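## Task

Take the mug from its current shelf in the closet, set it upright on the bottom shelf, then close the closet completely. The mug must not drop more than a few centimetres, must not be struck hard, and must end upright. The robot must not tip over or finish leaning. Nothing may stay in place only because the robot is holding it.

## Robot and tools

Robot: TidyBot++, a single-arm mobile robot. The base is 0.54 m long, 0.50 m wide and 0.38 m tall and rolls on four powered casters, so it can drive, slide sideways and spin in place. On top is one seven-joint arm with a two-finger gripper. The shoulder sits 0.12 m ahead of the base centre and 0.68 m off the floor. Segments: upper arm 0.42 m, forearm 0.31 m, hand 0.31 m to the hand point. The arm begins folded with the hand pointing down, sticking out up to 0.08 m past the base front, with the elbow up to 1.15 m high. Cameras: base_camera (pinhole, 644x364) and wrist_camera (fisheye, 644x476, looks along the hand).

Frames: the base frame has its origin on the floor below the base centre, x forward, y left, z up. hand_pose is reported in it: the point halfway between the finger pads, its z axis along the fingers, fingers closing along its y axis. The odometry frame is the base frame as it was when the scene began. base_odometry counts wheel rotation only, so slip shows as travel and drift of a few cm and several degrees builds up over many moves. Heading is positive to the left, range -3.142 to 3.142. base_tilt is in degrees, positive when leaning forward or right.

Tools. execute_actions takes "actions", a list holding one action or none (empty returns state and images only), and optional "cameras" (base_camera, wrist_camera or all; omitted or null gives all, [] gives none). One action may contain "base", "joints" and "speeds"; its motions start together. "base" holds exactly one relative offset from where the base last reported itself: translate_m (metres, forward positive, -2 to 2), strafe_m (metres, left positive, -2 to 2) or rotate_rad (radians, counter-clockwise from above positive, -6.3 to 6.3). "joints" is a single dict of absolute targets by name for the one arm: joint_1_rad (any angle; vertical axis, positive is clockwise from above, opposite to rotate_rad), joint_2_rad shoulder -2.249 to 2.249, joint_3_rad any angle, joint_4_rad elbow -2.579 to 2.579, joint_5_rad any angle, joint_6_rad wrist -2.099 to 2.099, joint_7_rad any angle (hand down: positive is counter-clockwise from above; at 1.57 fingers open left-right), gripper_pos 0 (open, about 85 mm gap) to 1 (closed, gap about 85 x (1 - gripper_pos) mm). Unlimited joints take the short way; for bigger turns send steps under half a revolution. "speeds" caps top speed for that action only: translate_m and strafe_m 0.05 to 0.5 m/s, rotate_rad 0.1 to 1.57 rad/s (defaults are the maxima). A base move that would need more than about 8.7 s at its top speed is rejected, as is any unknown key or out-of-range value; then nothing moves. Omitted joints or base may keep pushing toward older targets.

wait takes "seconds" (0 to 10) and returns state and images with nothing newly commanded. zoom_image takes "camera" and "region" [x0, y0, x1, y1] in pixels of that camera's latest full image, at most 504x504. finished_scene takes "scene" (its number) and ends it permanently; its result reports success and gives the next task.

Arm geometry, with joint_1_rad 0, joint_3_rad 3.14, joint_5_rad 0: the arm lies in the base's x-z plane. Angles from vertical (forward positive): upper arm = joint_2_rad, forearm = joint_2_rad - joint_4_rad, hand = that minus joint_6_rad. Forward reach from the shoulder is the sum of length x sin(angle); height is the sum of length x cos(angle). A down-pointing hand reaches at most about 0.94 m above the floor, and only close in.

Result lines: base_status and joint_status tell how each motion ended. done = reached (for the base it only means wheels turned enough, even if slipping or blocked). off_target = stopped short and maybe still pushing. contact_stop or time_out = target dropped, holding in place. "joint command not followed" with "cause:" means the self-collision check withheld the arm targets; the gripper still acts, and withheld targets may be retried until replaced. on_its_own lists uncommanded changes. motor_effort gives percent of max per motor with the peak in brackets; readings carry bias and noise. Gripper at 1 reading done means it holds nothing; off_target means something is between the fingers. "ARM HIT" means the arm struck the base or itself hard.

Cautions: joint friction leaves a centimetre or two of error; fix it by sending last command + (wanted - read) for all seven joints, not by resending. Held loads make the arm sag; never command a loaded joint to its read angle. Trust images over hand_pose. Closed fingertips reach about 20 mm past the hand point, so watch low reaches. Exceeding a joint torque limit (104.5 N m joints 1 to 4, 51.3 N m joints 5 to 7) freezes the arm and gripper for 10 s and skips the rest of the call while the base continues. Holding loads heats motors; a MOTOR HOT line warns, and overheating makes the arm sink (limit_stop_at_motor_heat; resend targets). Do not drive the base while the arm is caught on something high, and avoid yanking a raised hand sideways: the robot can tip. Back away to right a lean. Place objects gently, never drop or knock them, and close the closet door fully without slamming. The robot holds its last command while you reason, and a loose object may occasionally get nudged.

Each tool is called after "Emit:" as name([rows], argument=value, ...), one row to a line, values as JSON.

## Session

Emit:
execute_actions(actions=[])

Scene clock: 0.00 s.
base_odometry: x=+0.000 y=+0.000 heading=+0.000 (m, m, rad; odometry frame)
base_tilt: forward=-0.3 right=+0.2 (deg)
base_status: not commanded
joint_positions: joint_1_rad=-0.042 joint_2_rad=-0.380 joint_3_rad=+3.152 joint_4_rad=-2.548 joint_5_rad=-0.029 joint_6_rad=-0.910 joint_7_rad=+1.576 gripper_pos=+0.000
joint_status: not commanded
motor_effort: joint_1_rad=+1 joint_2_rad=+1 joint_3_rad=+2 joint_4_rad=+14 joint_5_rad=+0 joint_6_rad=+2 joint_7_rad=+1 (%)
hand_pose: x=+0.2422 y=+0.0130 z=+0.5851 quat_wxyz=(-0.014, +0.999, +0.010, +0.031) (m; base frame)
pictures: base_camera, wrist_camera
Images, in order (width x height): base_camera 644x364, wrist_camera 644x476.

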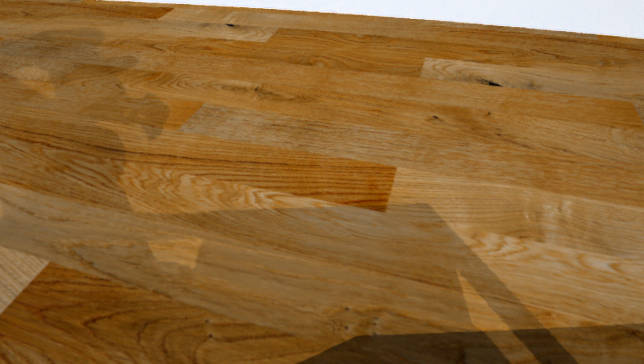

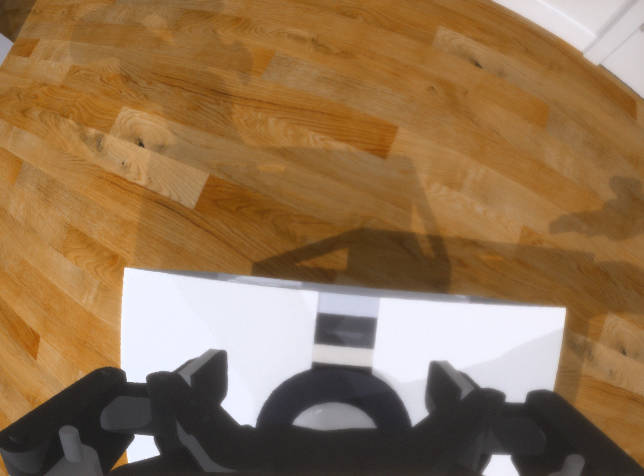

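Emit:
execute_actions([
  {"joints":{"joint_6_rad":0.5,"joint_1_rad":0.6}},
], cameras=["wrist_camera"])

Emit:
execute_actions([
  {"joints":{"joint_1_rad":-1.2}},
], cameras=["wrist_camera"])

Emit:
execute_actions([
  {"joints":{"joint_1_rad":-3.2}},
], cameras=["wrist_camera"])

Scene clock: 3.97 s.
base_odometry: x=+0.000 y=+0.000 heading=+0.000 (m, m, rad; odometry frame)
base_tilt: forward=-0.4 right=+0.1 (deg)
base_status: not commanded
joint_positions: joint_1_rad=+0.589 joint_2_rad=-0.380 joint_3_rad=+3.152 joint_4_rad=-2.548 joint_5_rad=-0.029 joint_6_rad=+0.475 joint_7_rad=+1.576 gripper_pos=+0.000
joint_status: all done
motor_effort: joint_1_rad=+0(0) joint_2_rad=-3(4) joint_3_rad=+1(1) joint_4_rad=+19(19) joint_5_rad=+0(1) joint_6_rad=+10(9) joint_7_rad=+1(1) (%)
hand_pose: x=+0.4581 y=-0.2354 z=+0.8574 quat_wxyz=(+0.192, +0.712, -0.234, +0.634) (m; base frame)
pictures: wrist_camera
Images, in order (width x height): wrist_camera 644x476.

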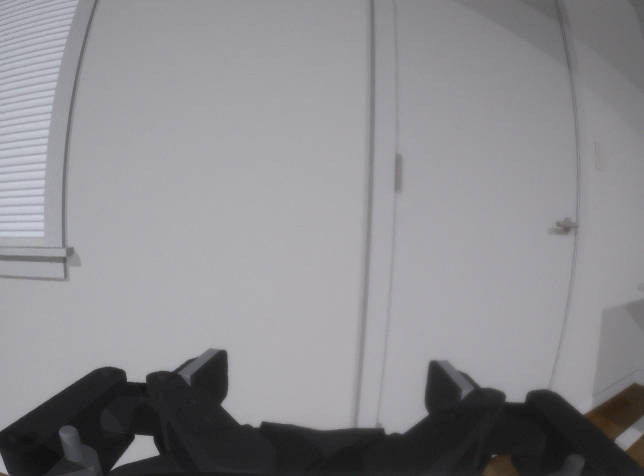

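Scene clock: 6.93 s.
base_odometry: x=+0.000 y=+0.000 heading=+0.000 (m, m, rad; odometry frame)
base_tilt: forward=-0.3 right=+0.2 (deg)
base_status: not commanded
joint_positions: joint_1_rad=-1.189 joint_2_rad=-0.380 joint_3_rad=+3.152 joint_4_rad=-2.548 joint_5_rad=-0.029 joint_6_rad=+0.475 joint_7_rad=+1.576 gripper_pos=+0.000
joint_status: all done
motor_effort: joint_1_rad=+1(1) joint_2_rad=-4(4) joint_3_rad=+1(2) joint_4_rad=+19(19) joint_5_rad=+0(0) joint_6_rad=+9(10) joint_7_rad=+1(1) (%)
hand_pose: x=+0.2798 y=+0.3803 z=+0.8574 quat_wxyz=(-0.371, +0.630, +0.405, +0.548) (m; base frame)
pictures: wrist_camera
Images, in order (width x height): wrist_camera 644x476.

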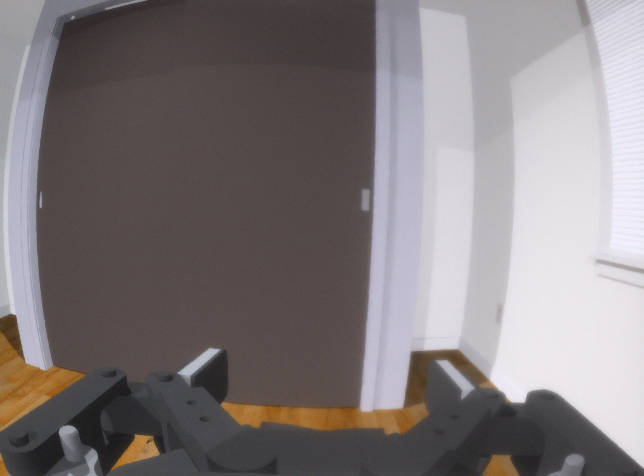

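Scene clock: 10.03 s.
base_odometry: x=+0.000 y=+0.000 heading=+0.000 (m, m, rad; odometry frame)
base_tilt: forward=-0.3 right=+0.2 (deg)
base_status: not commanded
joint_positions: joint_1_rad=-3.189 joint_2_rad=-0.380 joint_3_rad=+3.152 joint_4_rad=-2.548 joint_5_rad=-0.029 joint_6_rad=+0.475 joint_7_rad=+1.576 gripper_pos=+0.000
joint_status: all done
motor_effort: joint_1_rad=+0(0) joint_2_rad=-3(4) joint_3_rad=+1(1) joint_4_rad=+19(19) joint_5_rad=+0(0) joint_6_rad=+10(9) joint_7_rad=+1(1) (%)
hand_pose: x=-0.2937 y=-0.0121 z=+0.8574 quat_wxyz=(-0.662, +0.000, +0.749, -0.016) (m; base frame)
pictures: wrist_camera
Images, in order (width x height): wrist_camera 644x476.

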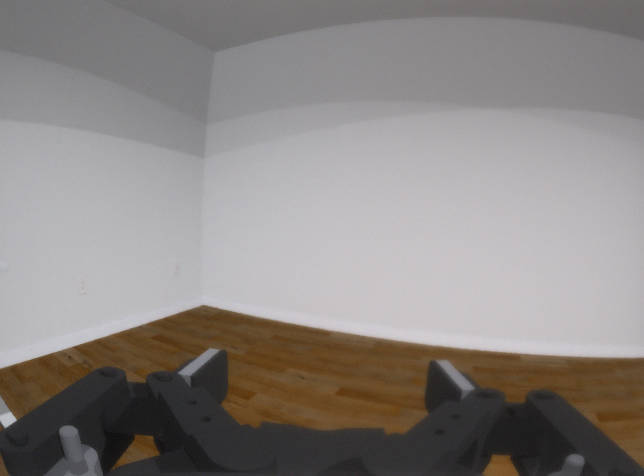

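Sliding doors, closed. Face them.

Emit:
execute_actions([
  {"base":{"rotate_rad":1.2},"joints":{"joint_1_rad":-0.1,"gripper_pos":1}},
], cameras=[])

Emit:
execute_actions([
  {"base":{"translate_m":0.4},"joints":{"joint_1_rad":0,"joint_5_rad":0}},
])

Scene clock: 15.83 s.
base_odometry: x=+0.000 y=+0.000 heading=+1.199 (m, m, rad; odometry frame)
base_tilt: forward=-0.3 right=+0.2 (deg)
base_status: done
joint_positions: joint_1_rad=-0.111 joint_2_rad=-0.380 joint_3_rad=+3.152 joint_4_rad=-2.548 joint_5_rad=-0.029 joint_6_rad=+0.475 joint_7_rad=+1.576 gripper_pos=+0.999
joint_status: all done
motor_effort: joint_1_rad=+1(1) joint_2_rad=-4(4) joint_3_rad=+1(1) joint_4_rad=+19(20) joint_5_rad=-1(1) joint_6_rad=+10(10) joint_7_rad=+1(1) (%)
hand_pose: x=+0.5300 y=+0.0385 z=+0.8574 quat_wxyz=(-0.037, +0.749, +0.024, +0.661) (m; base frame)
pictures: none
No camera images: the call's "cameras" was empty. Leave "cameras" out to get every camera's image.

Scene clock: 18.00 s.
base_odometry: x=+0.145 y=+0.373 heading=+1.200 (m, m, rad; odometry frame)
base_tilt: forward=-0.4 right=+0.2 (deg)
base_status: done
joint_positions: joint_1_rad=-0.010 joint_2_rad=-0.378 joint_3_rad=+3.152 joint_4_rad=-2.548 joint_5_rad=-0.022 joint_6_rad=+0.475 joint_7_rad=+1.576 gripper_pos=+0.999
joint_status: all done
motor_effort: joint_1_rad=+0(1) joint_2_rad=-4(6) joint_3_rad=+1(3) joint_4_rad=+19(20) joint_5_rad=+0(0) joint_6_rad=+10(10) joint_7_rad=+1(1) (%)
hand_pose: x=+0.5321 y=-0.0023 z=+0.8568 quat_wxyz=(-0.003, +0.750, -0.010, +0.662) (m; base frame)
pictures: base_camera, wrist_camera
Images, in order (width x height): base_camera 644x364, wrist_camera 644x476.

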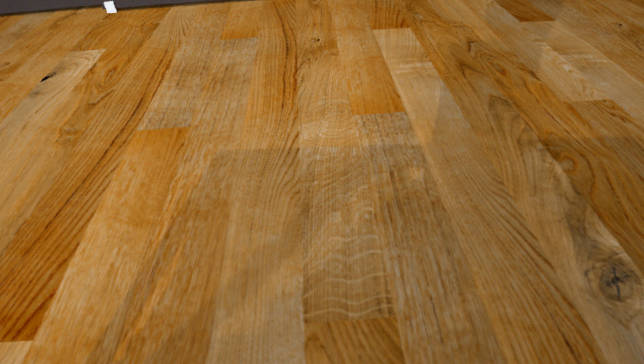

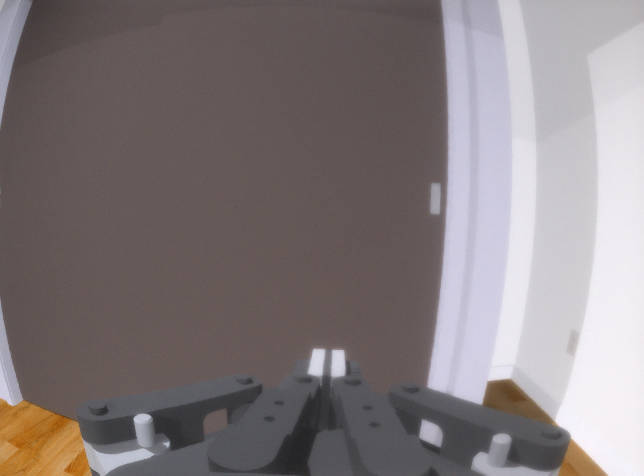

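Emit:
execute_actions([
  {"base":{"rotate_rad":0.06},"joints":{"joint_4_rad":-2.34,"joint_6_rad":0.38}},
], cameras=[])

Emit:
execute_actions([
  {"base":{"strafe_m":-0.42}},
], cameras=[])

Emit:
execute_actions([
  {"base":{"translate_m":0.5}},
])

Scene clock: 24.27 s.
base_odometry: x=+0.145 y=+0.373 heading=+1.260 (m, m, rad; odometry frame)
base_tilt: forward=-0.4 right=+0.2 (deg)
base_status: done
joint_positions: joint_1_rad=-0.009 joint_2_rad=-0.378 joint_3_rad=+3.152 joint_4_rad=-2.357 joint_5_rad=-0.020 joint_6_rad=+0.412 joint_7_rad=+1.576 gripper_pos=+0.999
joint_status: all done
motor_effort: joint_1_rad=+0(1) joint_2_rad=-5(5) joint_3_rad=+1(2) joint_4_rad=+21(21) joint_5_rad=+0(1) joint_6_rad=+10(10) joint_7_rad=+1(1) (%)
hand_pose: x=+0.5636 y=-0.0025 z=+0.9493 quat_wxyz=(-0.003, +0.706, -0.009, +0.708) (m; base frame)
pictures: none
No camera images: the call's "cameras" was empty. Leave "cameras" out to get every camera's image.

Scene clock: 26.47 s.
base_odometry: x=+0.545 y=+0.245 heading=+1.261 (m, m, rad; odometry frame)
base_tilt: forward=-0.4 right=+0.2 (deg)
base_status: done
joint_positions: joint_1_rad=-0.008 joint_2_rad=-0.378 joint_3_rad=+3.152 joint_4_rad=-2.357 joint_5_rad=-0.020 joint_6_rad=+0.410 joint_7_rad=+1.576 gripper_pos=+0.999
joint_status: not commanded
motor_effort: joint_1_rad=+0(1) joint_2_rad=-5(7) joint_3_rad=+1(3) joint_4_rad=+21(21) joint_5_rad=+0(1) joint_6_rad=+10(11) joint_7_rad=+1(1) (%)
hand_pose: x=+0.5636 y=-0.0027 z=+0.9488 quat_wxyz=(-0.003, +0.706, -0.009, +0.708) (m; base frame)
pictures: none
No camera images: the call's "cameras" was empty. Leave "cameras" out to get every camera's image.

Scene clock: 28.83 s.
base_odometry: x=+0.698 y=+0.721 heading=+1.260 (m, m, rad; odometry frame)
base_tilt: forward=-0.4 right=+0.2 (deg)
base_status: done
joint_positions: joint_1_rad=-0.008 joint_2_rad=-0.376 joint_3_rad=+3.152 joint_4_rad=-2.357 joint_5_rad=-0.020 joint_6_rad=+0.408 joint_7_rad=+1.576 gripper_pos=+0.999
joint_status: not commanded
motor_effort: joint_1_rad=+0(1) joint_2_rad=-5(9) joint_3_rad=+1(1) joint_4_rad=+21(22) joint_5_rad=+0(0) joint_6_rad=+9(10) joint_7_rad=+1(1) (%)
hand_pose: x=+0.5641 y=-0.0027 z=+0.9477 quat_wxyz=(-0.003, +0.707, -0.009, +0.707) (m; base frame)
pictures: base_camera, wrist_camera
Images, in order (width x height): base_camera 644x364, wrist_camera 644x476.

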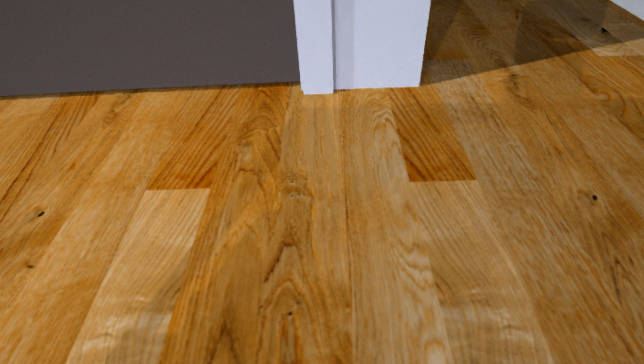

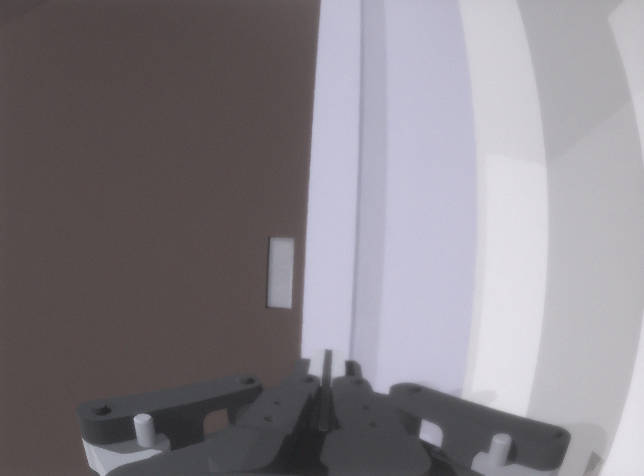

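Emit:
execute_actions([
  {"base":{"strafe_m":0.057}},
], cameras=[])

Emit:
execute_actions([
  {"base":{"translate_m":0.2}},
])

Scene clock: 31.77 s.
base_odometry: x=+0.643 y=+0.739 heading=+1.260 (m, m, rad; odometry frame)
base_tilt: forward=-0.4 right=+0.2 (deg)
base_status: done
joint_positions: joint_1_rad=-0.008 joint_2_rad=-0.376 joint_3_rad=+3.152 joint_4_rad=-2.357 joint_5_rad=-0.019 joint_6_rad=+0.408 joint_7_rad=+1.576 gripper_pos=+0.999
joint_status: not commanded
motor_effort: joint_1_rad=+1(1) joint_2_rad=-5(6) joint_3_rad=+1(2) joint_4_rad=+21(21) joint_5_rad=-1(1) joint_6_rad=+10(10) joint_7_rad=+1(1) (%)
hand_pose: x=+0.5641 y=-0.0027 z=+0.9476 quat_wxyz=(-0.003, +0.707, -0.009, +0.707) (m; base frame)
pictures: none
No camera images: the call's "cameras" was empty. Leave "cameras" out to get every camera's image.

Scene clock: 33.40 s.
base_odometry: x=+0.704 y=+0.930 heading=+1.261 (m, m, rad; odometry frame)
base_tilt: forward=-0.4 right=+0.3 (deg)
base_status: done
joint_positions: joint_1_rad=-0.008 joint_2_rad=-0.375 joint_3_rad=+3.152 joint_4_rad=-2.356 joint_5_rad=-0.019 joint_6_rad=+0.408 joint_7_rad=+1.576 gripper_pos=+0.999
joint_status: not commanded
motor_effort: joint_1_rad=+1(0) joint_2_rad=-5(9) joint_3_rad=+1(2) joint_4_rad=+21(22) joint_5_rad=-1(0) joint_6_rad=+10(10) joint_7_rad=+1(1) (%)
hand_pose: x=+0.5644 y=-0.0027 z=+0.9472 quat_wxyz=(-0.003, +0.708, -0.009, +0.706) (m; base frame)
pictures: base_camera, wrist_camera
Images, in order (width x height): base_camera 644x364, wrist_camera 644x476.

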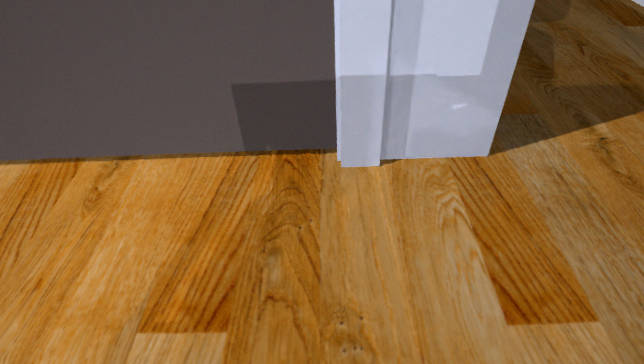

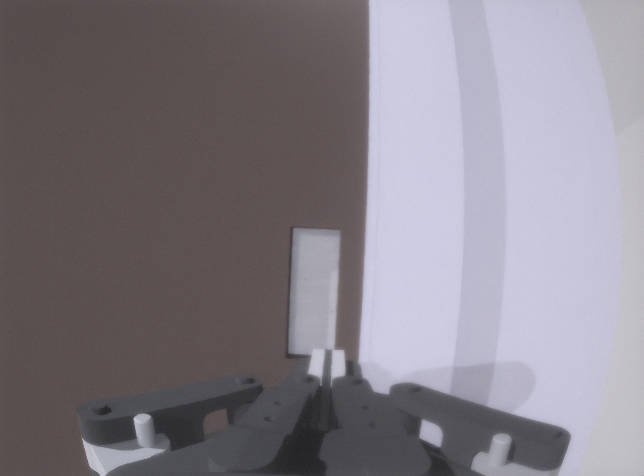

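Raise ~2.5cm, left 1cm.

Emit:
execute_actions([
  {"base":{"strafe_m":0.012},"joints":{"joint_4_rad":-2.29}},
], cameras=[])

Emit:
execute_actions([
  {"base":{"translate_m":0.07},"speeds":{"translate_m":0.05}},
], cameras=["wrist_camera"])

Scene clock: 35.97 s.
base_odometry: x=+0.693 y=+0.934 heading=+1.261 (m, m, rad; odometry frame)
base_tilt: forward=-0.4 right=+0.2 (deg)
base_status: done
joint_positions: joint_1_rad=-0.008 joint_2_rad=-0.375 joint_3_rad=+3.152 joint_4_rad=-2.307 joint_5_rad=-0.019 joint_6_rad=+0.407 joint_7_rad=+1.576 gripper_pos=+0.999
joint_status: all done
motor_effort: joint_1_rad=-1(1) joint_2_rad=-6(7) joint_3_rad=+1(2) joint_4_rad=+21(22) joint_5_rad=-1(1) joint_6_rad=+10(10) joint_7_rad=+1(1) (%)
hand_pose: x=+0.5699 y=-0.0028 z=+0.9771 quat_wxyz=(-0.003, +0.690, -0.009, +0.724) (m; base frame)
pictures: none
No camera images: the call's "cameras" was empty. Leave "cameras" out to get every camera's image.

Scene clock: 37.83 s.
base_odometry: x=+0.714 y=+1.000 heading=+1.261 (m, m, rad; odometry frame)
base_tilt: forward=-0.4 right=+0.3 (deg)
base_status: done
joint_positions: joint_1_rad=-0.008 joint_2_rad=-0.376 joint_3_rad=+3.152 joint_4_rad=-2.307 joint_5_rad=-0.019 joint_6_rad=+0.407 joint_7_rad=+1.576 gripper_pos=+0.999
joint_status: not commanded
motor_effort: joint_1_rad=+0(0) joint_2_rad=-6(8) joint_3_rad=+1(2) joint_4_rad=+21(22) joint_5_rad=+0(0) joint_6_rad=+10(10) joint_7_rad=+1(1) (%)
hand_pose: x=+0.5698 y=-0.0028 z=+0.9773 quat_wxyz=(-0.003, +0.690, -0.009, +0.724) (m; base frame)
pictures: wrist_camera
Images, in order (width x height): wrist_camera 644x476.

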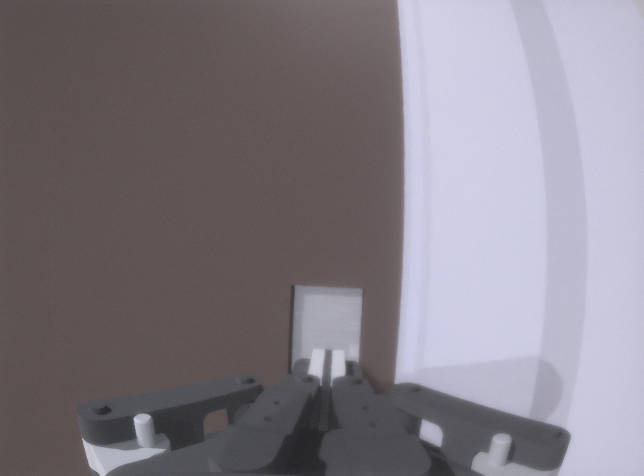

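Emit:
execute_actions([
  {"base":{"translate_m":0.03},"speeds":{"translate_m":0.05}},
], cameras=["wrist_camera"])

Emit:
execute_actions([
  {"base":{"strafe_m":0.2},"speeds":{"strafe_m":0.1}},
])

Scene clock: 40.87 s.
base_odometry: x=+0.723 y=+1.029 heading=+1.261 (m, m, rad; odometry frame)
base_tilt: forward=-0.4 right=+0.2 (deg)
base_status: done
joint_positions: joint_1_rad=-0.008 joint_2_rad=-0.418 joint_3_rad=+3.152 joint_4_rad=-2.322 joint_5_rad=-0.019 joint_6_rad=+0.394 joint_7_rad=+1.576 gripper_pos=+0.999
joint_status: not commanded
motor_effort: joint_1_rad=+0(2) joint_2_rad=+3(6) joint_3_rad=+1(2) joint_4_rad=+26(31) joint_5_rad=+0(1) joint_6_rad=+10(13) joint_7_rad=+1(1) (%)
hand_pose: x=+0.5560 y=-0.0028 z=+0.9825 quat_wxyz=(-0.003, +0.685, -0.009, +0.728) (m; base frame)
pictures: wrist_camera
Images, in order (width x height): wrist_camera 644x476.

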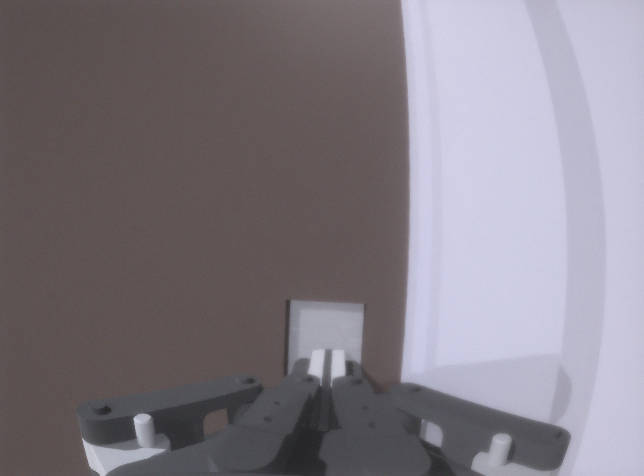

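Scene clock: 43.53 s.
base_odometry: x=+0.532 y=+1.090 heading=+1.261 (m, m, rad; odometry frame)
base_tilt: forward=-0.4 right=+0.2 (deg)
base_status: done
joint_positions: joint_1_rad=+0.027 joint_2_rad=-0.416 joint_3_rad=+3.186 joint_4_rad=-2.317 joint_5_rad=-0.019 joint_6_rad=+0.394 joint_7_rad=+1.576 gripper_pos=+0.999
joint_status: not commanded
motor_effort: joint_1_rad=-4(10) joint_2_rad=+2(5) joint_3_rad=-3(12) joint_4_rad=+26(29) joint_5_rad=+2(4) joint_6_rad=+11(12) joint_7_rad=+1(1) (%)
hand_pose: x=+0.5561 y=-0.0358 z=+0.9846 quat_wxyz=(+0.016, +0.683, -0.037, +0.729) (m; base frame)
pictures: base_camera, wrist_camera
Images, in order (width x height): base_camera 644x364, wrist_camera 644x476.

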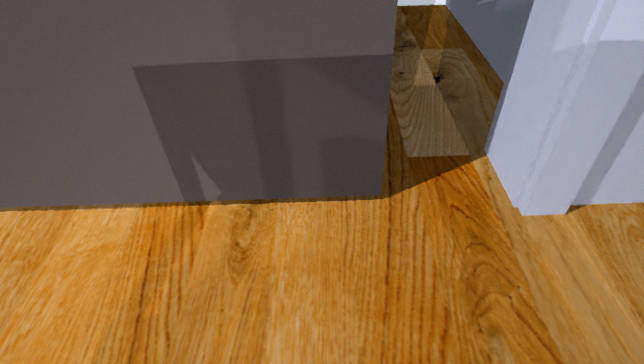

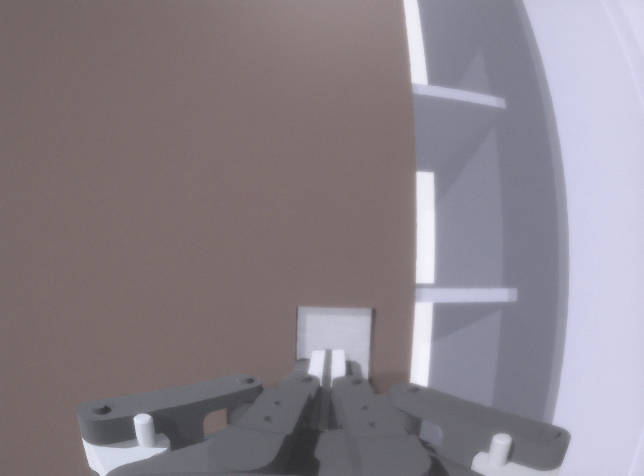

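Emit:
execute_actions([
  {"base":{"strafe_m":0.4},"speeds":{"strafe_m":0.12}},
], cameras=["wrist_camera"])

Emit:
execute_actions([
  {"base":{"translate_m":-0.3}},
], cameras=[])

Emit:
execute_actions([
  {"base":{"strafe_m":-0.35},"joints":{"gripper_pos":0,"joint_6_rad":0.2,"joint_3_rad":3.13,"joint_1_rad":-0.01}},
])

Scene clock: 50.90 s.
base_odometry: x=+0.151 y=+1.212 heading=+1.261 (m, m, rad; odometry frame)
base_tilt: forward=-0.4 right=+0.2 (deg)
base_status: done
joint_positions: joint_1_rad=+0.027 joint_2_rad=-0.413 joint_3_rad=+3.187 joint_4_rad=-2.314 joint_5_rad=-0.019 joint_6_rad=+0.394 joint_7_rad=+1.576 gripper_pos=+0.999
joint_status: not commanded
motor_effort: joint_1_rad=-2(11) joint_2_rad=+2(3) joint_3_rad=-2(14) joint_4_rad=+26(28) joint_5_rad=+1(5) joint_6_rad=+11(13) joint_7_rad=+1(1) (%)
hand_pose: x=+0.5571 y=-0.0368 z=+0.9850 quat_wxyz=(+0.017, +0.683, -0.037, +0.729) (m; base frame)
pictures: wrist_camera
Images, in order (width x height): wrist_camera 644x476.

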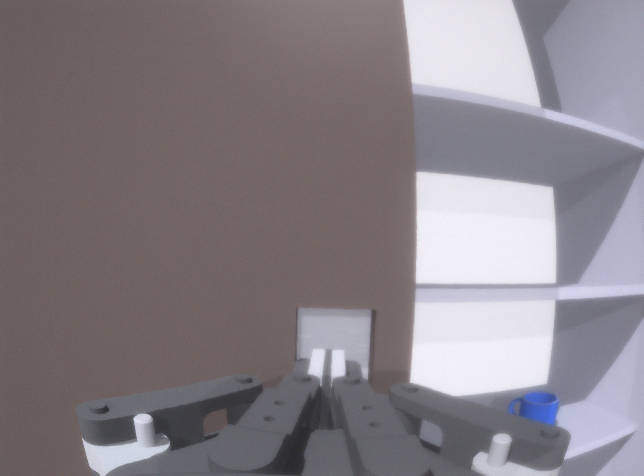

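Scene clock: 52.80 s.
base_odometry: x=+0.060 y=+0.926 heading=+1.260 (m, m, rad; odometry frame)
base_tilt: forward=-0.4 right=+0.2 (deg)
base_status: done
joint_positions: joint_1_rad=+0.011 joint_2_rad=-0.382 joint_3_rad=+3.169 joint_4_rad=-2.299 joint_5_rad=-0.019 joint_6_rad=+0.394 joint_7_rad=+1.576 gripper_pos=+0.999
joint_status: not commanded
motor_effort: joint_1_rad=+1(3) joint_2_rad=-5(8) joint_3_rad=+1(2) joint_4_rad=+21(25) joint_5_rad=+0(1) joint_6_rad=+10(11) joint_7_rad=+1(1) (%)
hand_pose: x=+0.5686 y=-0.0206 z=+0.9804 quat_wxyz=(+0.008, +0.690, -0.024, +0.724) (m; base frame)
pictures: none
No camera images: the call's "cameras" was empty. Leave "cameras" out to get every camera's image.

Scene clock: 54.83 s.
base_odometry: x=+0.393 y=+0.819 heading=+1.260 (m, m, rad; odometry frame)
base_tilt: forward=-0.4 right=+0.2 (deg)
base_status: done
joint_positions: joint_1_rad=-0.001 joint_2_rad=-0.381 joint_3_rad=+3.141 joint_4_rad=-2.298 joint_5_rad=-0.019 joint_6_rad=+0.214 joint_7_rad=+1.576 gripper_pos=+0.000
joint_status: all done
motor_effort: joint_1_rad=+1(2) joint_2_rad=-5(7) joint_3_rad=+1(3) joint_4_rad=+21(23) joint_5_rad=-1(1) joint_6_rad=+10(11) joint_7_rad=+1(1) (%)
hand_pose: x=+0.5668 y=+0.0010 z=+0.9250 quat_wxyz=(-0.004, +0.752, -0.006, +0.659) (m; base frame)
pictures: base_camera, wrist_camera
Images, in order (width x height): base_camera 644x364, wrist_camera 644x476.

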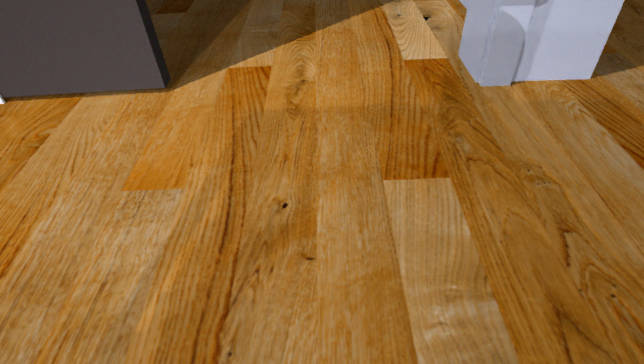

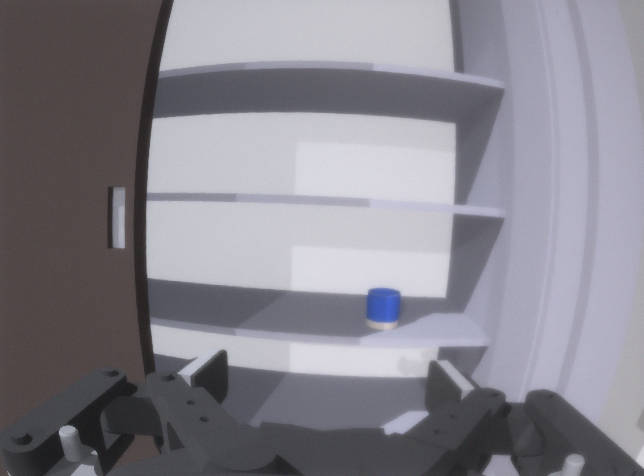

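Emit:
execute_actions([
  {"base":{"strafe_m":-0.15}},
], cameras=[])

Emit:
execute_actions([
  {"base":{"translate_m":-0.1},"joints":{"joint_2_rad":0.8,"joint_6_rad":0.82,"joint_4_rad":-1.56}},
], cameras=["wrist_camera"])

Scene clock: 60.33 s.
base_odometry: x=+0.536 y=+0.773 heading=+1.259 (m, m, rad; odometry frame)
base_tilt: forward=-0.4 right=+0.2 (deg)
base_status: done
joint_positions: joint_1_rad=-0.001 joint_2_rad=-0.381 joint_3_rad=+3.140 joint_4_rad=-2.298 joint_5_rad=-0.019 joint_6_rad=+0.214 joint_7_rad=+1.576 gripper_pos=+0.000
joint_status: not commanded
motor_effort: joint_1_rad=+0(0) joint_2_rad=-5(6) joint_3_rad=+1(2) joint_4_rad=+21(22) joint_5_rad=+0(0) joint_6_rad=+10(11) joint_7_rad=+1(1) (%)
hand_pose: x=+0.5667 y=+0.0013 z=+0.9250 quat_wxyz=(-0.004, +0.752, -0.005, +0.659) (m; base frame)
pictures: none
No camera images: the call's "cameras" was empty. Leave "cameras" out to get every camera's image.

Scene clock: 62.80 s.
base_odometry: x=+0.505 y=+0.678 heading=+1.260 (m, m, rad; odometry frame)
base_tilt: forward=-0.4 right=+0.2 (deg)
base_status: done
joint_positions: joint_1_rad=-0.001 joint_2_rad=+0.791 joint_3_rad=+3.140 joint_4_rad=-1.585 joint_5_rad=-0.019 joint_6_rad=+0.788 joint_7_rad=+1.576 gripper_pos=+0.000
joint_status: all done
motor_effort: joint_1_rad=+1(0) joint_2_rad=-39(42) joint_3_rad=+0(2) joint_4_rad=+17(22) joint_5_rad=+0(0) joint_6_rad=+9(10) joint_7_rad=+1(1) (%)
hand_pose: x=+0.9472 y=-0.0011 z=+0.7457 quat_wxyz=(+0.001, +0.713, -0.007, +0.701) (m; base frame)
pictures: wrist_camera
Images, in order (width x height): wrist_camera 644x476.

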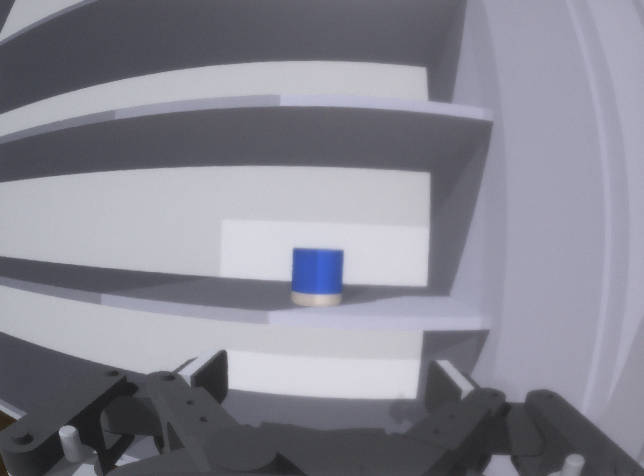

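Emit:
execute_actions([
  {"base":{"strafe_m":0.02},"joints":{"joint_6_rad":0.86}},
], cameras=[])

Emit:
execute_actions([
  {"base":{"translate_m":0.26},"speeds":{"translate_m":0.2}},
], cameras=["wrist_camera"])

Scene clock: 65.43 s.
base_odometry: x=+0.486 y=+0.684 heading=+1.260 (m, m, rad; odometry frame)
base_tilt: forward=-0.4 right=+0.2 (deg)
base_status: done
joint_positions: joint_1_rad=-0.014 joint_2_rad=+0.791 joint_3_rad=+3.139 joint_4_rad=-1.582 joint_5_rad=-0.019 joint_6_rad=+0.833 joint_7_rad=+1.576 gripper_pos=+0.000
joint_status: all done
motor_effort: joint_1_rad=-1(4) joint_2_rad=-40(42) joint_3_rad=+0(2) joint_4_rad=+17(18) joint_5_rad=+0(2) joint_6_rad=+10(12) joint_7_rad=+1(0) (%)
hand_pose: x=+0.9478 y=+0.0102 z=+0.7613 quat_wxyz=(-0.004, +0.696, -0.003, +0.718) (m; base frame)
pictures: none
No camera images: the call's "cameras" was empty. Leave "cameras" out to get every camera's image.

Scene clock: 67.50 s.
base_odometry: x=+0.566 y=+0.931 heading=+1.260 (m, m, rad; odometry frame)
base_tilt: forward=-0.4 right=+0.2 (deg)
base_status: done
joint_positions: joint_1_rad=-0.014 joint_2_rad=+0.791 joint_3_rad=+3.139 joint_4_rad=-1.580 joint_5_rad=-0.019 joint_6_rad=+0.833 joint_7_rad=+1.576 gripper_pos=+0.000
joint_status: not commanded
motor_effort: joint_1_rad=+1(0) joint_2_rad=-39(42) joint_3_rad=+0(1) joint_4_rad=+17(19) joint_5_rad=+0(1) joint_6_rad=+10(11) joint_7_rad=+1(1) (%)
hand_pose: x=+0.9483 y=+0.0102 z=+0.7623 quat_wxyz=(-0.004, +0.695, -0.003, +0.719) (m; base frame)
pictures: wrist_camera
Images, in order (width x height): wrist_camera 644x476.

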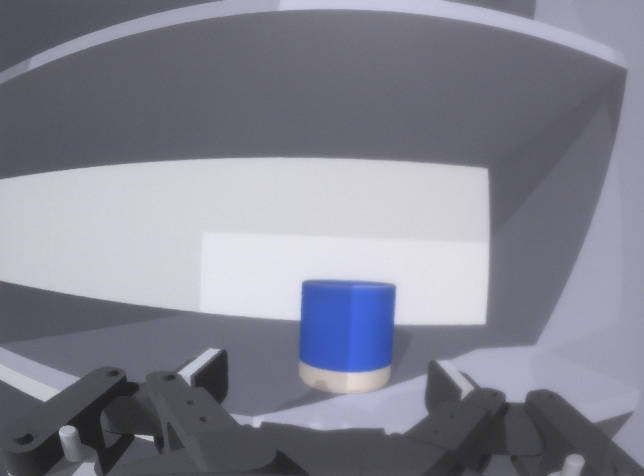

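Emit:
execute_actions([
  {"base":{"strafe_m":-0.016},"speeds":{"strafe_m":0.05}},
], cameras=[])

Emit:
execute_actions([
  {"base":{"translate_m":0.09},"speeds":{"translate_m":0.08}},
], cameras=["wrist_camera"])

Scene clock: 70.33 s.
base_odometry: x=+0.581 y=+0.927 heading=+1.261 (m, m, rad; odometry frame)
base_tilt: forward=-0.4 right=+0.2 (deg)
base_status: done
joint_positions: joint_1_rad=-0.013 joint_2_rad=+0.791 joint_3_rad=+3.139 joint_4_rad=-1.580 joint_5_rad=-0.018 joint_6_rad=+0.833 joint_7_rad=+1.576 gripper_pos=+0.000
joint_status: not commanded
motor_effort: joint_1_rad=+0(4) joint_2_rad=-39(40) joint_3_rad=+0(1) joint_4_rad=+17(18) joint_5_rad=+0(1) joint_6_rad=+9(10) joint_7_rad=+1(1) (%)
hand_pose: x=+0.9483 y=+0.0090 z=+0.7623 quat_wxyz=(-0.004, +0.695, -0.003, +0.719) (m; base frame)
pictures: none
No camera images: the call's "cameras" was empty. Leave "cameras" out to get every camera's image.

Scene clock: 72.00 s.
base_odometry: x=+0.609 y=+1.012 heading=+1.260 (m, m, rad; odometry frame)
base_tilt: forward=-0.3 right=+0.2 (deg)
base_status: done
joint_positions: joint_1_rad=-0.013 joint_2_rad=+0.792 joint_3_rad=+3.139 joint_4_rad=-1.579 joint_5_rad=-0.018 joint_6_rad=+0.834 joint_7_rad=+1.576 gripper_pos=+0.000
joint_status: not commanded
motor_effort: joint_1_rad=+1(4) joint_2_rad=-39(41) joint_3_rad=+0(2) joint_4_rad=+17(19) joint_5_rad=+1(1) joint_6_rad=+10(11) joint_7_rad=+1(1) (%)
hand_pose: x=+0.9485 y=+0.0090 z=+0.7626 quat_wxyz=(-0.004, +0.695, -0.003, +0.719) (m; base frame)
pictures: wrist_camera
Images, in order (width x height): wrist_camera 644x476.

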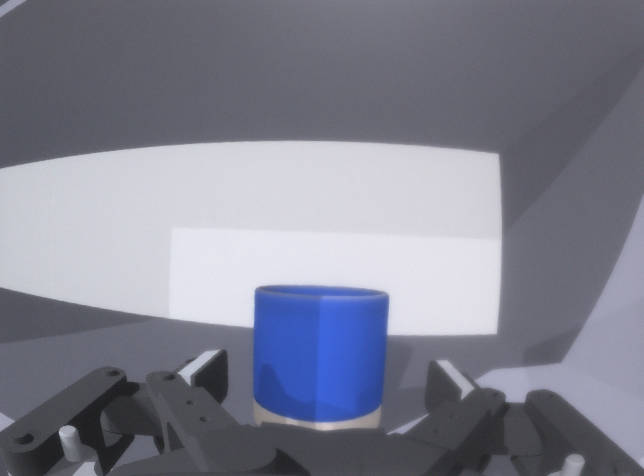

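Emit:
execute_actions([
  {"base":{"strafe_m":0.005},"speeds":{"strafe_m":0.05}},
], cameras=[])

Emit:
execute_actions([
  {"base":{"translate_m":0.075},"speeds":{"translate_m":0.05}},
], cameras=["wrist_camera"])

Emit:
execute_actions([
  {"joints":{"gripper_pos":1}},
], cameras=["wrist_camera"])

Scene clock: 75.80 s.
base_odometry: x=+0.604 y=+1.014 heading=+1.260 (m, m, rad; odometry frame)
base_tilt: forward=-0.4 right=+0.2 (deg)
base_status: done
joint_positions: joint_1_rad=-0.011 joint_2_rad=+0.792 joint_3_rad=+3.139 joint_4_rad=-1.579 joint_5_rad=-0.018 joint_6_rad=+0.834 joint_7_rad=+1.576 gripper_pos=+0.000
joint_status: not commanded
motor_effort: joint_1_rad=+0(5) joint_2_rad=-40(41) joint_3_rad=+0(2) joint_4_rad=+17(17) joint_5_rad=+0(1) joint_6_rad=+10(10) joint_7_rad=+1(1) (%)
hand_pose: x=+0.9485 y=+0.0080 z=+0.7626 quat_wxyz=(-0.003, +0.695, -0.003, +0.719) (m; base frame)
pictures: none
No camera images: the call's "cameras" was empty. Leave "cameras" out to get every camera's image.

Scene clock: 77.77 s.
base_odometry: x=+0.627 y=+1.085 heading=+1.260 (m, m, rad; odometry frame)
base_tilt: forward=-0.3 right=+0.2 (deg)
base_status: done
joint_positions: joint_1_rad=-0.011 joint_2_rad=+0.792 joint_3_rad=+3.139 joint_4_rad=-1.579 joint_5_rad=-0.018 joint_6_rad=+0.834 joint_7_rad=+1.576 gripper_pos=+0.000
joint_status: not commanded
motor_effort: joint_1_rad=+1(4) joint_2_rad=-39(41) joint_3_rad=+0(2) joint_4_rad=+17(18) joint_5_rad=+0(1) joint_6_rad=+10(10) joint_7_rad=+1(1) (%)
hand_pose: x=+0.9485 y=+0.0080 z=+0.7626 quat_wxyz=(-0.003, +0.695, -0.003, +0.719) (m; base frame)
pictures: wrist_camera
Images, in order (width x height): wrist_camera 644x476.

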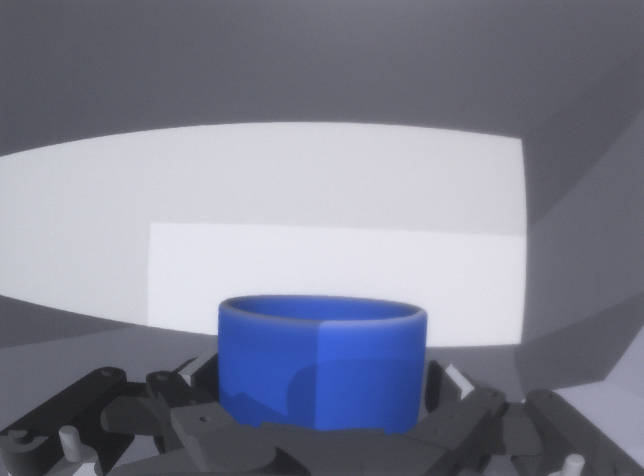

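Scene clock: 78.87 s.
base_odometry: x=+0.627 y=+1.085 heading=+1.260 (m, m, rad; odometry frame)
base_tilt: forward=-0.3 right=+0.2 (deg)
base_status: not commanded
joint_positions: joint_1_rad=-0.011 joint_2_rad=+0.792 joint_3_rad=+3.139 joint_4_rad=-1.579 joint_5_rad=-0.018 joint_6_rad=+0.834 joint_7_rad=+1.576 gripper_pos=+0.118
joint_status: gripper_pos off_target (ended at +0.118, target +1.000)
motor_effort: joint_1_rad=+0(2) joint_2_rad=-41(41) joint_3_rad=-1(1) joint_4_rad=+18(18) joint_5_rad=+0(1) joint_6_rad=+10(11) joint_7_rad=+1(0) (%)
hand_pose: x=+0.9485 y=+0.0080 z=+0.7626 quat_wxyz=(-0.003, +0.695, -0.003, +0.719) (m; base frame)
pictures: wrist_camera
Images, in order (width x height): wrist_camera 644x476.

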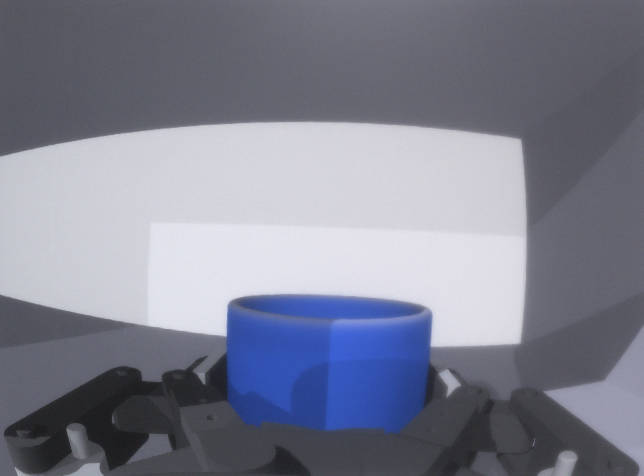

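Emit:
execute_actions([
  {"joints":{"joint_2_rad":0.74}},
], cameras=[])

Emit:
execute_actions([
  {"base":{"translate_m":-0.25},"speeds":{"translate_m":0.2}},
], cameras=[])

Emit:
execute_actions([
  {"base":{"strafe_m":0.1},"joints":{"joint_2_rad":1.29,"joint_4_rad":-1.48,"joint_6_rad":1.3}},
])

Scene clock: 82.67 s.
base_odometry: x=+0.627 y=+1.085 heading=+1.260 (m, m, rad; odometry frame)
base_tilt: forward=-0.4 right=+0.2 (deg)
base_status: not commanded
joint_positions: joint_1_rad=-0.011 joint_2_rad=+0.778 joint_3_rad=+3.139 joint_4_rad=-1.579 joint_5_rad=-0.018 joint_6_rad=+0.834 joint_7_rad=+1.576 gripper_pos=+0.118
joint_status: all done
motor_effort: joint_1_rad=+1(1) joint_2_rad=-43(43) joint_3_rad=-1(0) joint_4_rad=+20(21) joint_5_rad=+1(1) joint_6_rad=+12(13) joint_7_rad=+1(1) (%)
hand_pose: x=+0.9474 y=+0.0080 z=+0.7736 quat_wxyz=(-0.004, +0.690, -0.003, +0.724) (m; base frame)
pictures: none
No camera images: the call's "cameras" was empty. Leave "cameras" out to get every camera's image.

Scene clock: 84.73 s.
base_odometry: x=+0.550 y=+0.847 heading=+1.260 (m, m, rad; odometry frame)
base_tilt: forward=-0.3 right=+0.2 (deg)
base_status: done
joint_positions: joint_1_rad=-0.011 joint_2_rad=+0.775 joint_3_rad=+3.139 joint_4_rad=-1.579 joint_5_rad=-0.017 joint_6_rad=+0.834 joint_7_rad=+1.576 gripper_pos=+0.118
joint_status: not commanded
motor_effort: joint_1_rad=+0(4) joint_2_rad=-44(46) joint_3_rad=+0(2) joint_4_rad=+20(21) joint_5_rad=+0(1) joint_6_rad=+13(13) joint_7_rad=+1(1) (%)
hand_pose: x=+0.9471 y=+0.0075 z=+0.7763 quat_wxyz=(-0.003, +0.689, -0.003, +0.725) (m; base frame)
pictures: none
No camera images: the call's "cameras" was empty. Leave "cameras" out to get every camera's image.

Scene clock: 86.73 s.
base_odometry: x=+0.455 y=+0.878 heading=+1.261 (m, m, rad; odometry frame)
base_tilt: forward=-0.4 right=+0.2 (deg)
base_status: done
joint_positions: joint_1_rad=-0.014 joint_2_rad=+1.312 joint_3_rad=+3.136 joint_4_rad=-1.514 joint_5_rad=-0.017 joint_6_rad=+1.252 joint_7_rad=+1.576 gripper_pos=+0.118
joint_status: all done
motor_effort: joint_1_rad=+0(4) joint_2_rad=-47(51) joint_3_rad=-1(3) joint_4_rad=+13(21) joint_5_rad=+0(1) joint_6_rad=+12(14) joint_7_rad=+1(1) (%)
hand_pose: x=+0.9346 y=+0.0102 z=+0.4898 quat_wxyz=(-0.002, +0.708, -0.002, +0.706) (m; base frame)
pictures: base_camera, wrist_camera
Images, in order (width x height): base_camera 644x364, wrist_camera 644x476.

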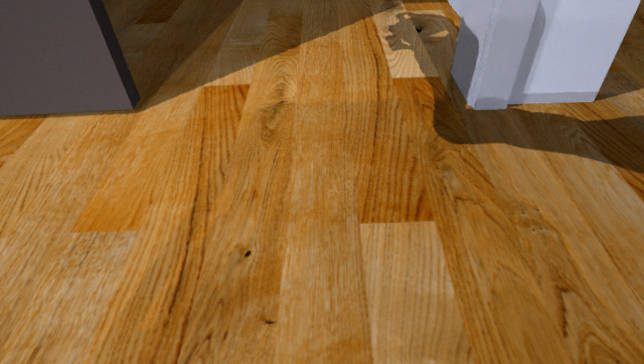

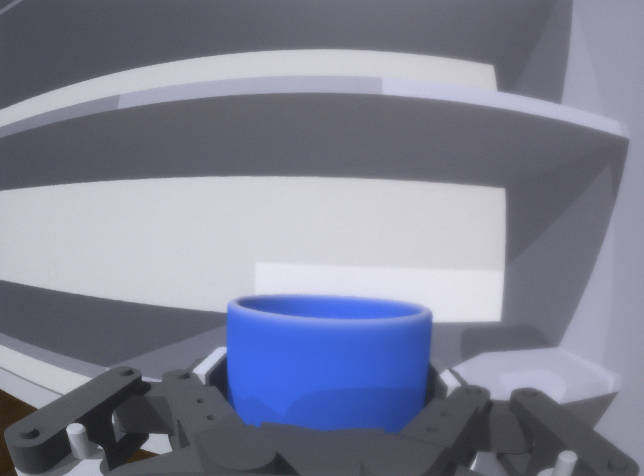

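Emit:
execute_actions([
  {"base":{"translate_m":0.27},"speeds":{"translate_m":0.12},"joints":{"joint_6_rad":1.35}},
], cameras=[])

Emit:
execute_actions([
  {"joints":{"joint_2_rad":1.33}},
])

Scene clock: 91.33 s.
base_odometry: x=+0.537 y=+1.135 heading=+1.261 (m, m, rad; odometry frame)
base_tilt: forward=-0.4 right=+0.2 (deg)
base_status: done
joint_positions: joint_1_rad=-0.014 joint_2_rad=+1.312 joint_3_rad=+3.136 joint_4_rad=-1.510 joint_5_rad=-0.017 joint_6_rad=+1.307 joint_7_rad=+1.576 gripper_pos=+0.118
joint_status: all done
motor_effort: joint_1_rad=+0(1) joint_2_rad=-46(49) joint_3_rad=-1(1) joint_4_rad=+13(15) joint_5_rad=+0(1) joint_6_rad=+12(13) joint_7_rad=+1(1) (%)
hand_pose: x=+0.9353 y=+0.0100 z=+0.5087 quat_wxyz=(-0.002, +0.687, -0.002, +0.727) (m; base frame)
pictures: none
No camera images: the call's "cameras" was empty. Leave "cameras" out to get every camera's image.

Scene clock: 92.17 s.
base_odometry: x=+0.537 y=+1.135 heading=+1.261 (m, m, rad; odometry frame)
base_tilt: forward=-0.3 right=+0.2 (deg)
base_status: not commanded
joint_positions: joint_1_rad=-0.014 joint_2_rad=+1.341 joint_3_rad=+3.136 joint_4_rad=-1.509 joint_5_rad=-0.017 joint_6_rad=+1.307 joint_7_rad=+1.576 gripper_pos=+0.118
joint_status: all done
motor_effort: joint_1_rad=+0(1) joint_2_rad=-46(48) joint_3_rad=-1(1) joint_4_rad=+12(13) joint_5_rad=+0(0) joint_6_rad=+13(12) joint_7_rad=+1(1) (%)
hand_pose: x=+0.9299 y=+0.0099 z=+0.4848 quat_wxyz=(-0.002, +0.698, -0.002, +0.717) (m; base frame)
pictures: base_camera, wrist_camera
Images, in order (width x height): base_camera 644x364, wrist_camera 644x476.

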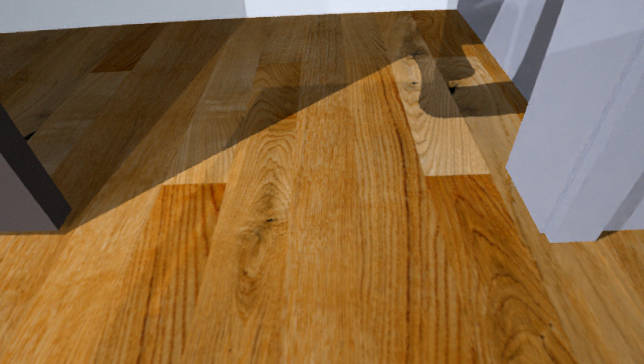

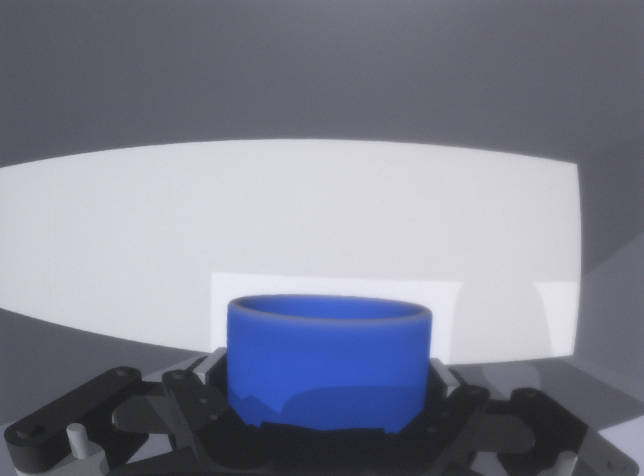

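Emit:
execute_actions([
  {"joints":{"joint_2_rad":1.365}},
], cameras=[])

Scene clock: 96.63 s.
base_odometry: x=+0.537 y=+1.135 heading=+1.261 (m, m, rad; odometry frame)
base_tilt: forward=-0.4 right=+0.2 (deg)
base_status: not commanded
joint_positions: joint_1_rad=-0.014 joint_2_rad=+1.374 joint_3_rad=+3.136 joint_4_rad=-1.509 joint_5_rad=-0.017 joint_6_rad=+1.309 joint_7_rad=+1.576 gripper_pos=+0.118
joint_status: all done
motor_effort: joint_1_rad=+0(1) joint_2_rad=-46(48) joint_3_rad=-1(0) joint_4_rad=+12(12) joint_5_rad=+0(0) joint_6_rad=+13(13) joint_7_rad=+1(1) (%)
hand_pose: x=+0.9231 y=+0.0098 z=+0.4588 quat_wxyz=(-0.001, +0.708, -0.002, +0.706) (m; base frame)
pictures: none
No camera images: the call's "cameras" was empty. Leave "cameras" out to get every camera's image.

Emit:
execute_actions([
  {"joints":{"joint_2_rad":1.4,"joint_6_rad":1.39}},
], cameras=[])

Scene clock: 98.63 s.
base_odometry: x=+0.537 y=+1.135 heading=+1.261 (m, m, rad; odometry frame)
base_tilt: forward=-0.3 right=+0.2 (deg)
base_status: not commanded
joint_positions: joint_1_rad=-0.014 joint_2_rad=+1.394 joint_3_rad=+3.136 joint_4_rad=-1.507 joint_5_rad=-0.017 joint_6_rad=+1.353 joint_7_rad=+1.576 gripper_pos=+0.118
joint_status: all done
motor_effort: joint_1_rad=+0(0) joint_2_rad=-44(45) joint_3_rad=-1(1) joint_4_rad=+10(11) joint_5_rad=+0(0) joint_6_rad=+11(12) joint_7_rad=+1(1) (%)
hand_pose: x=+0.9192 y=+0.0096 z=+0.4576 quat_wxyz=(-0.001, +0.699, -0.002, +0.715) (m; base frame)
pictures: none
No camera images: the call's "cameras" was empty. Leave "cameras" out to get every camera's image.


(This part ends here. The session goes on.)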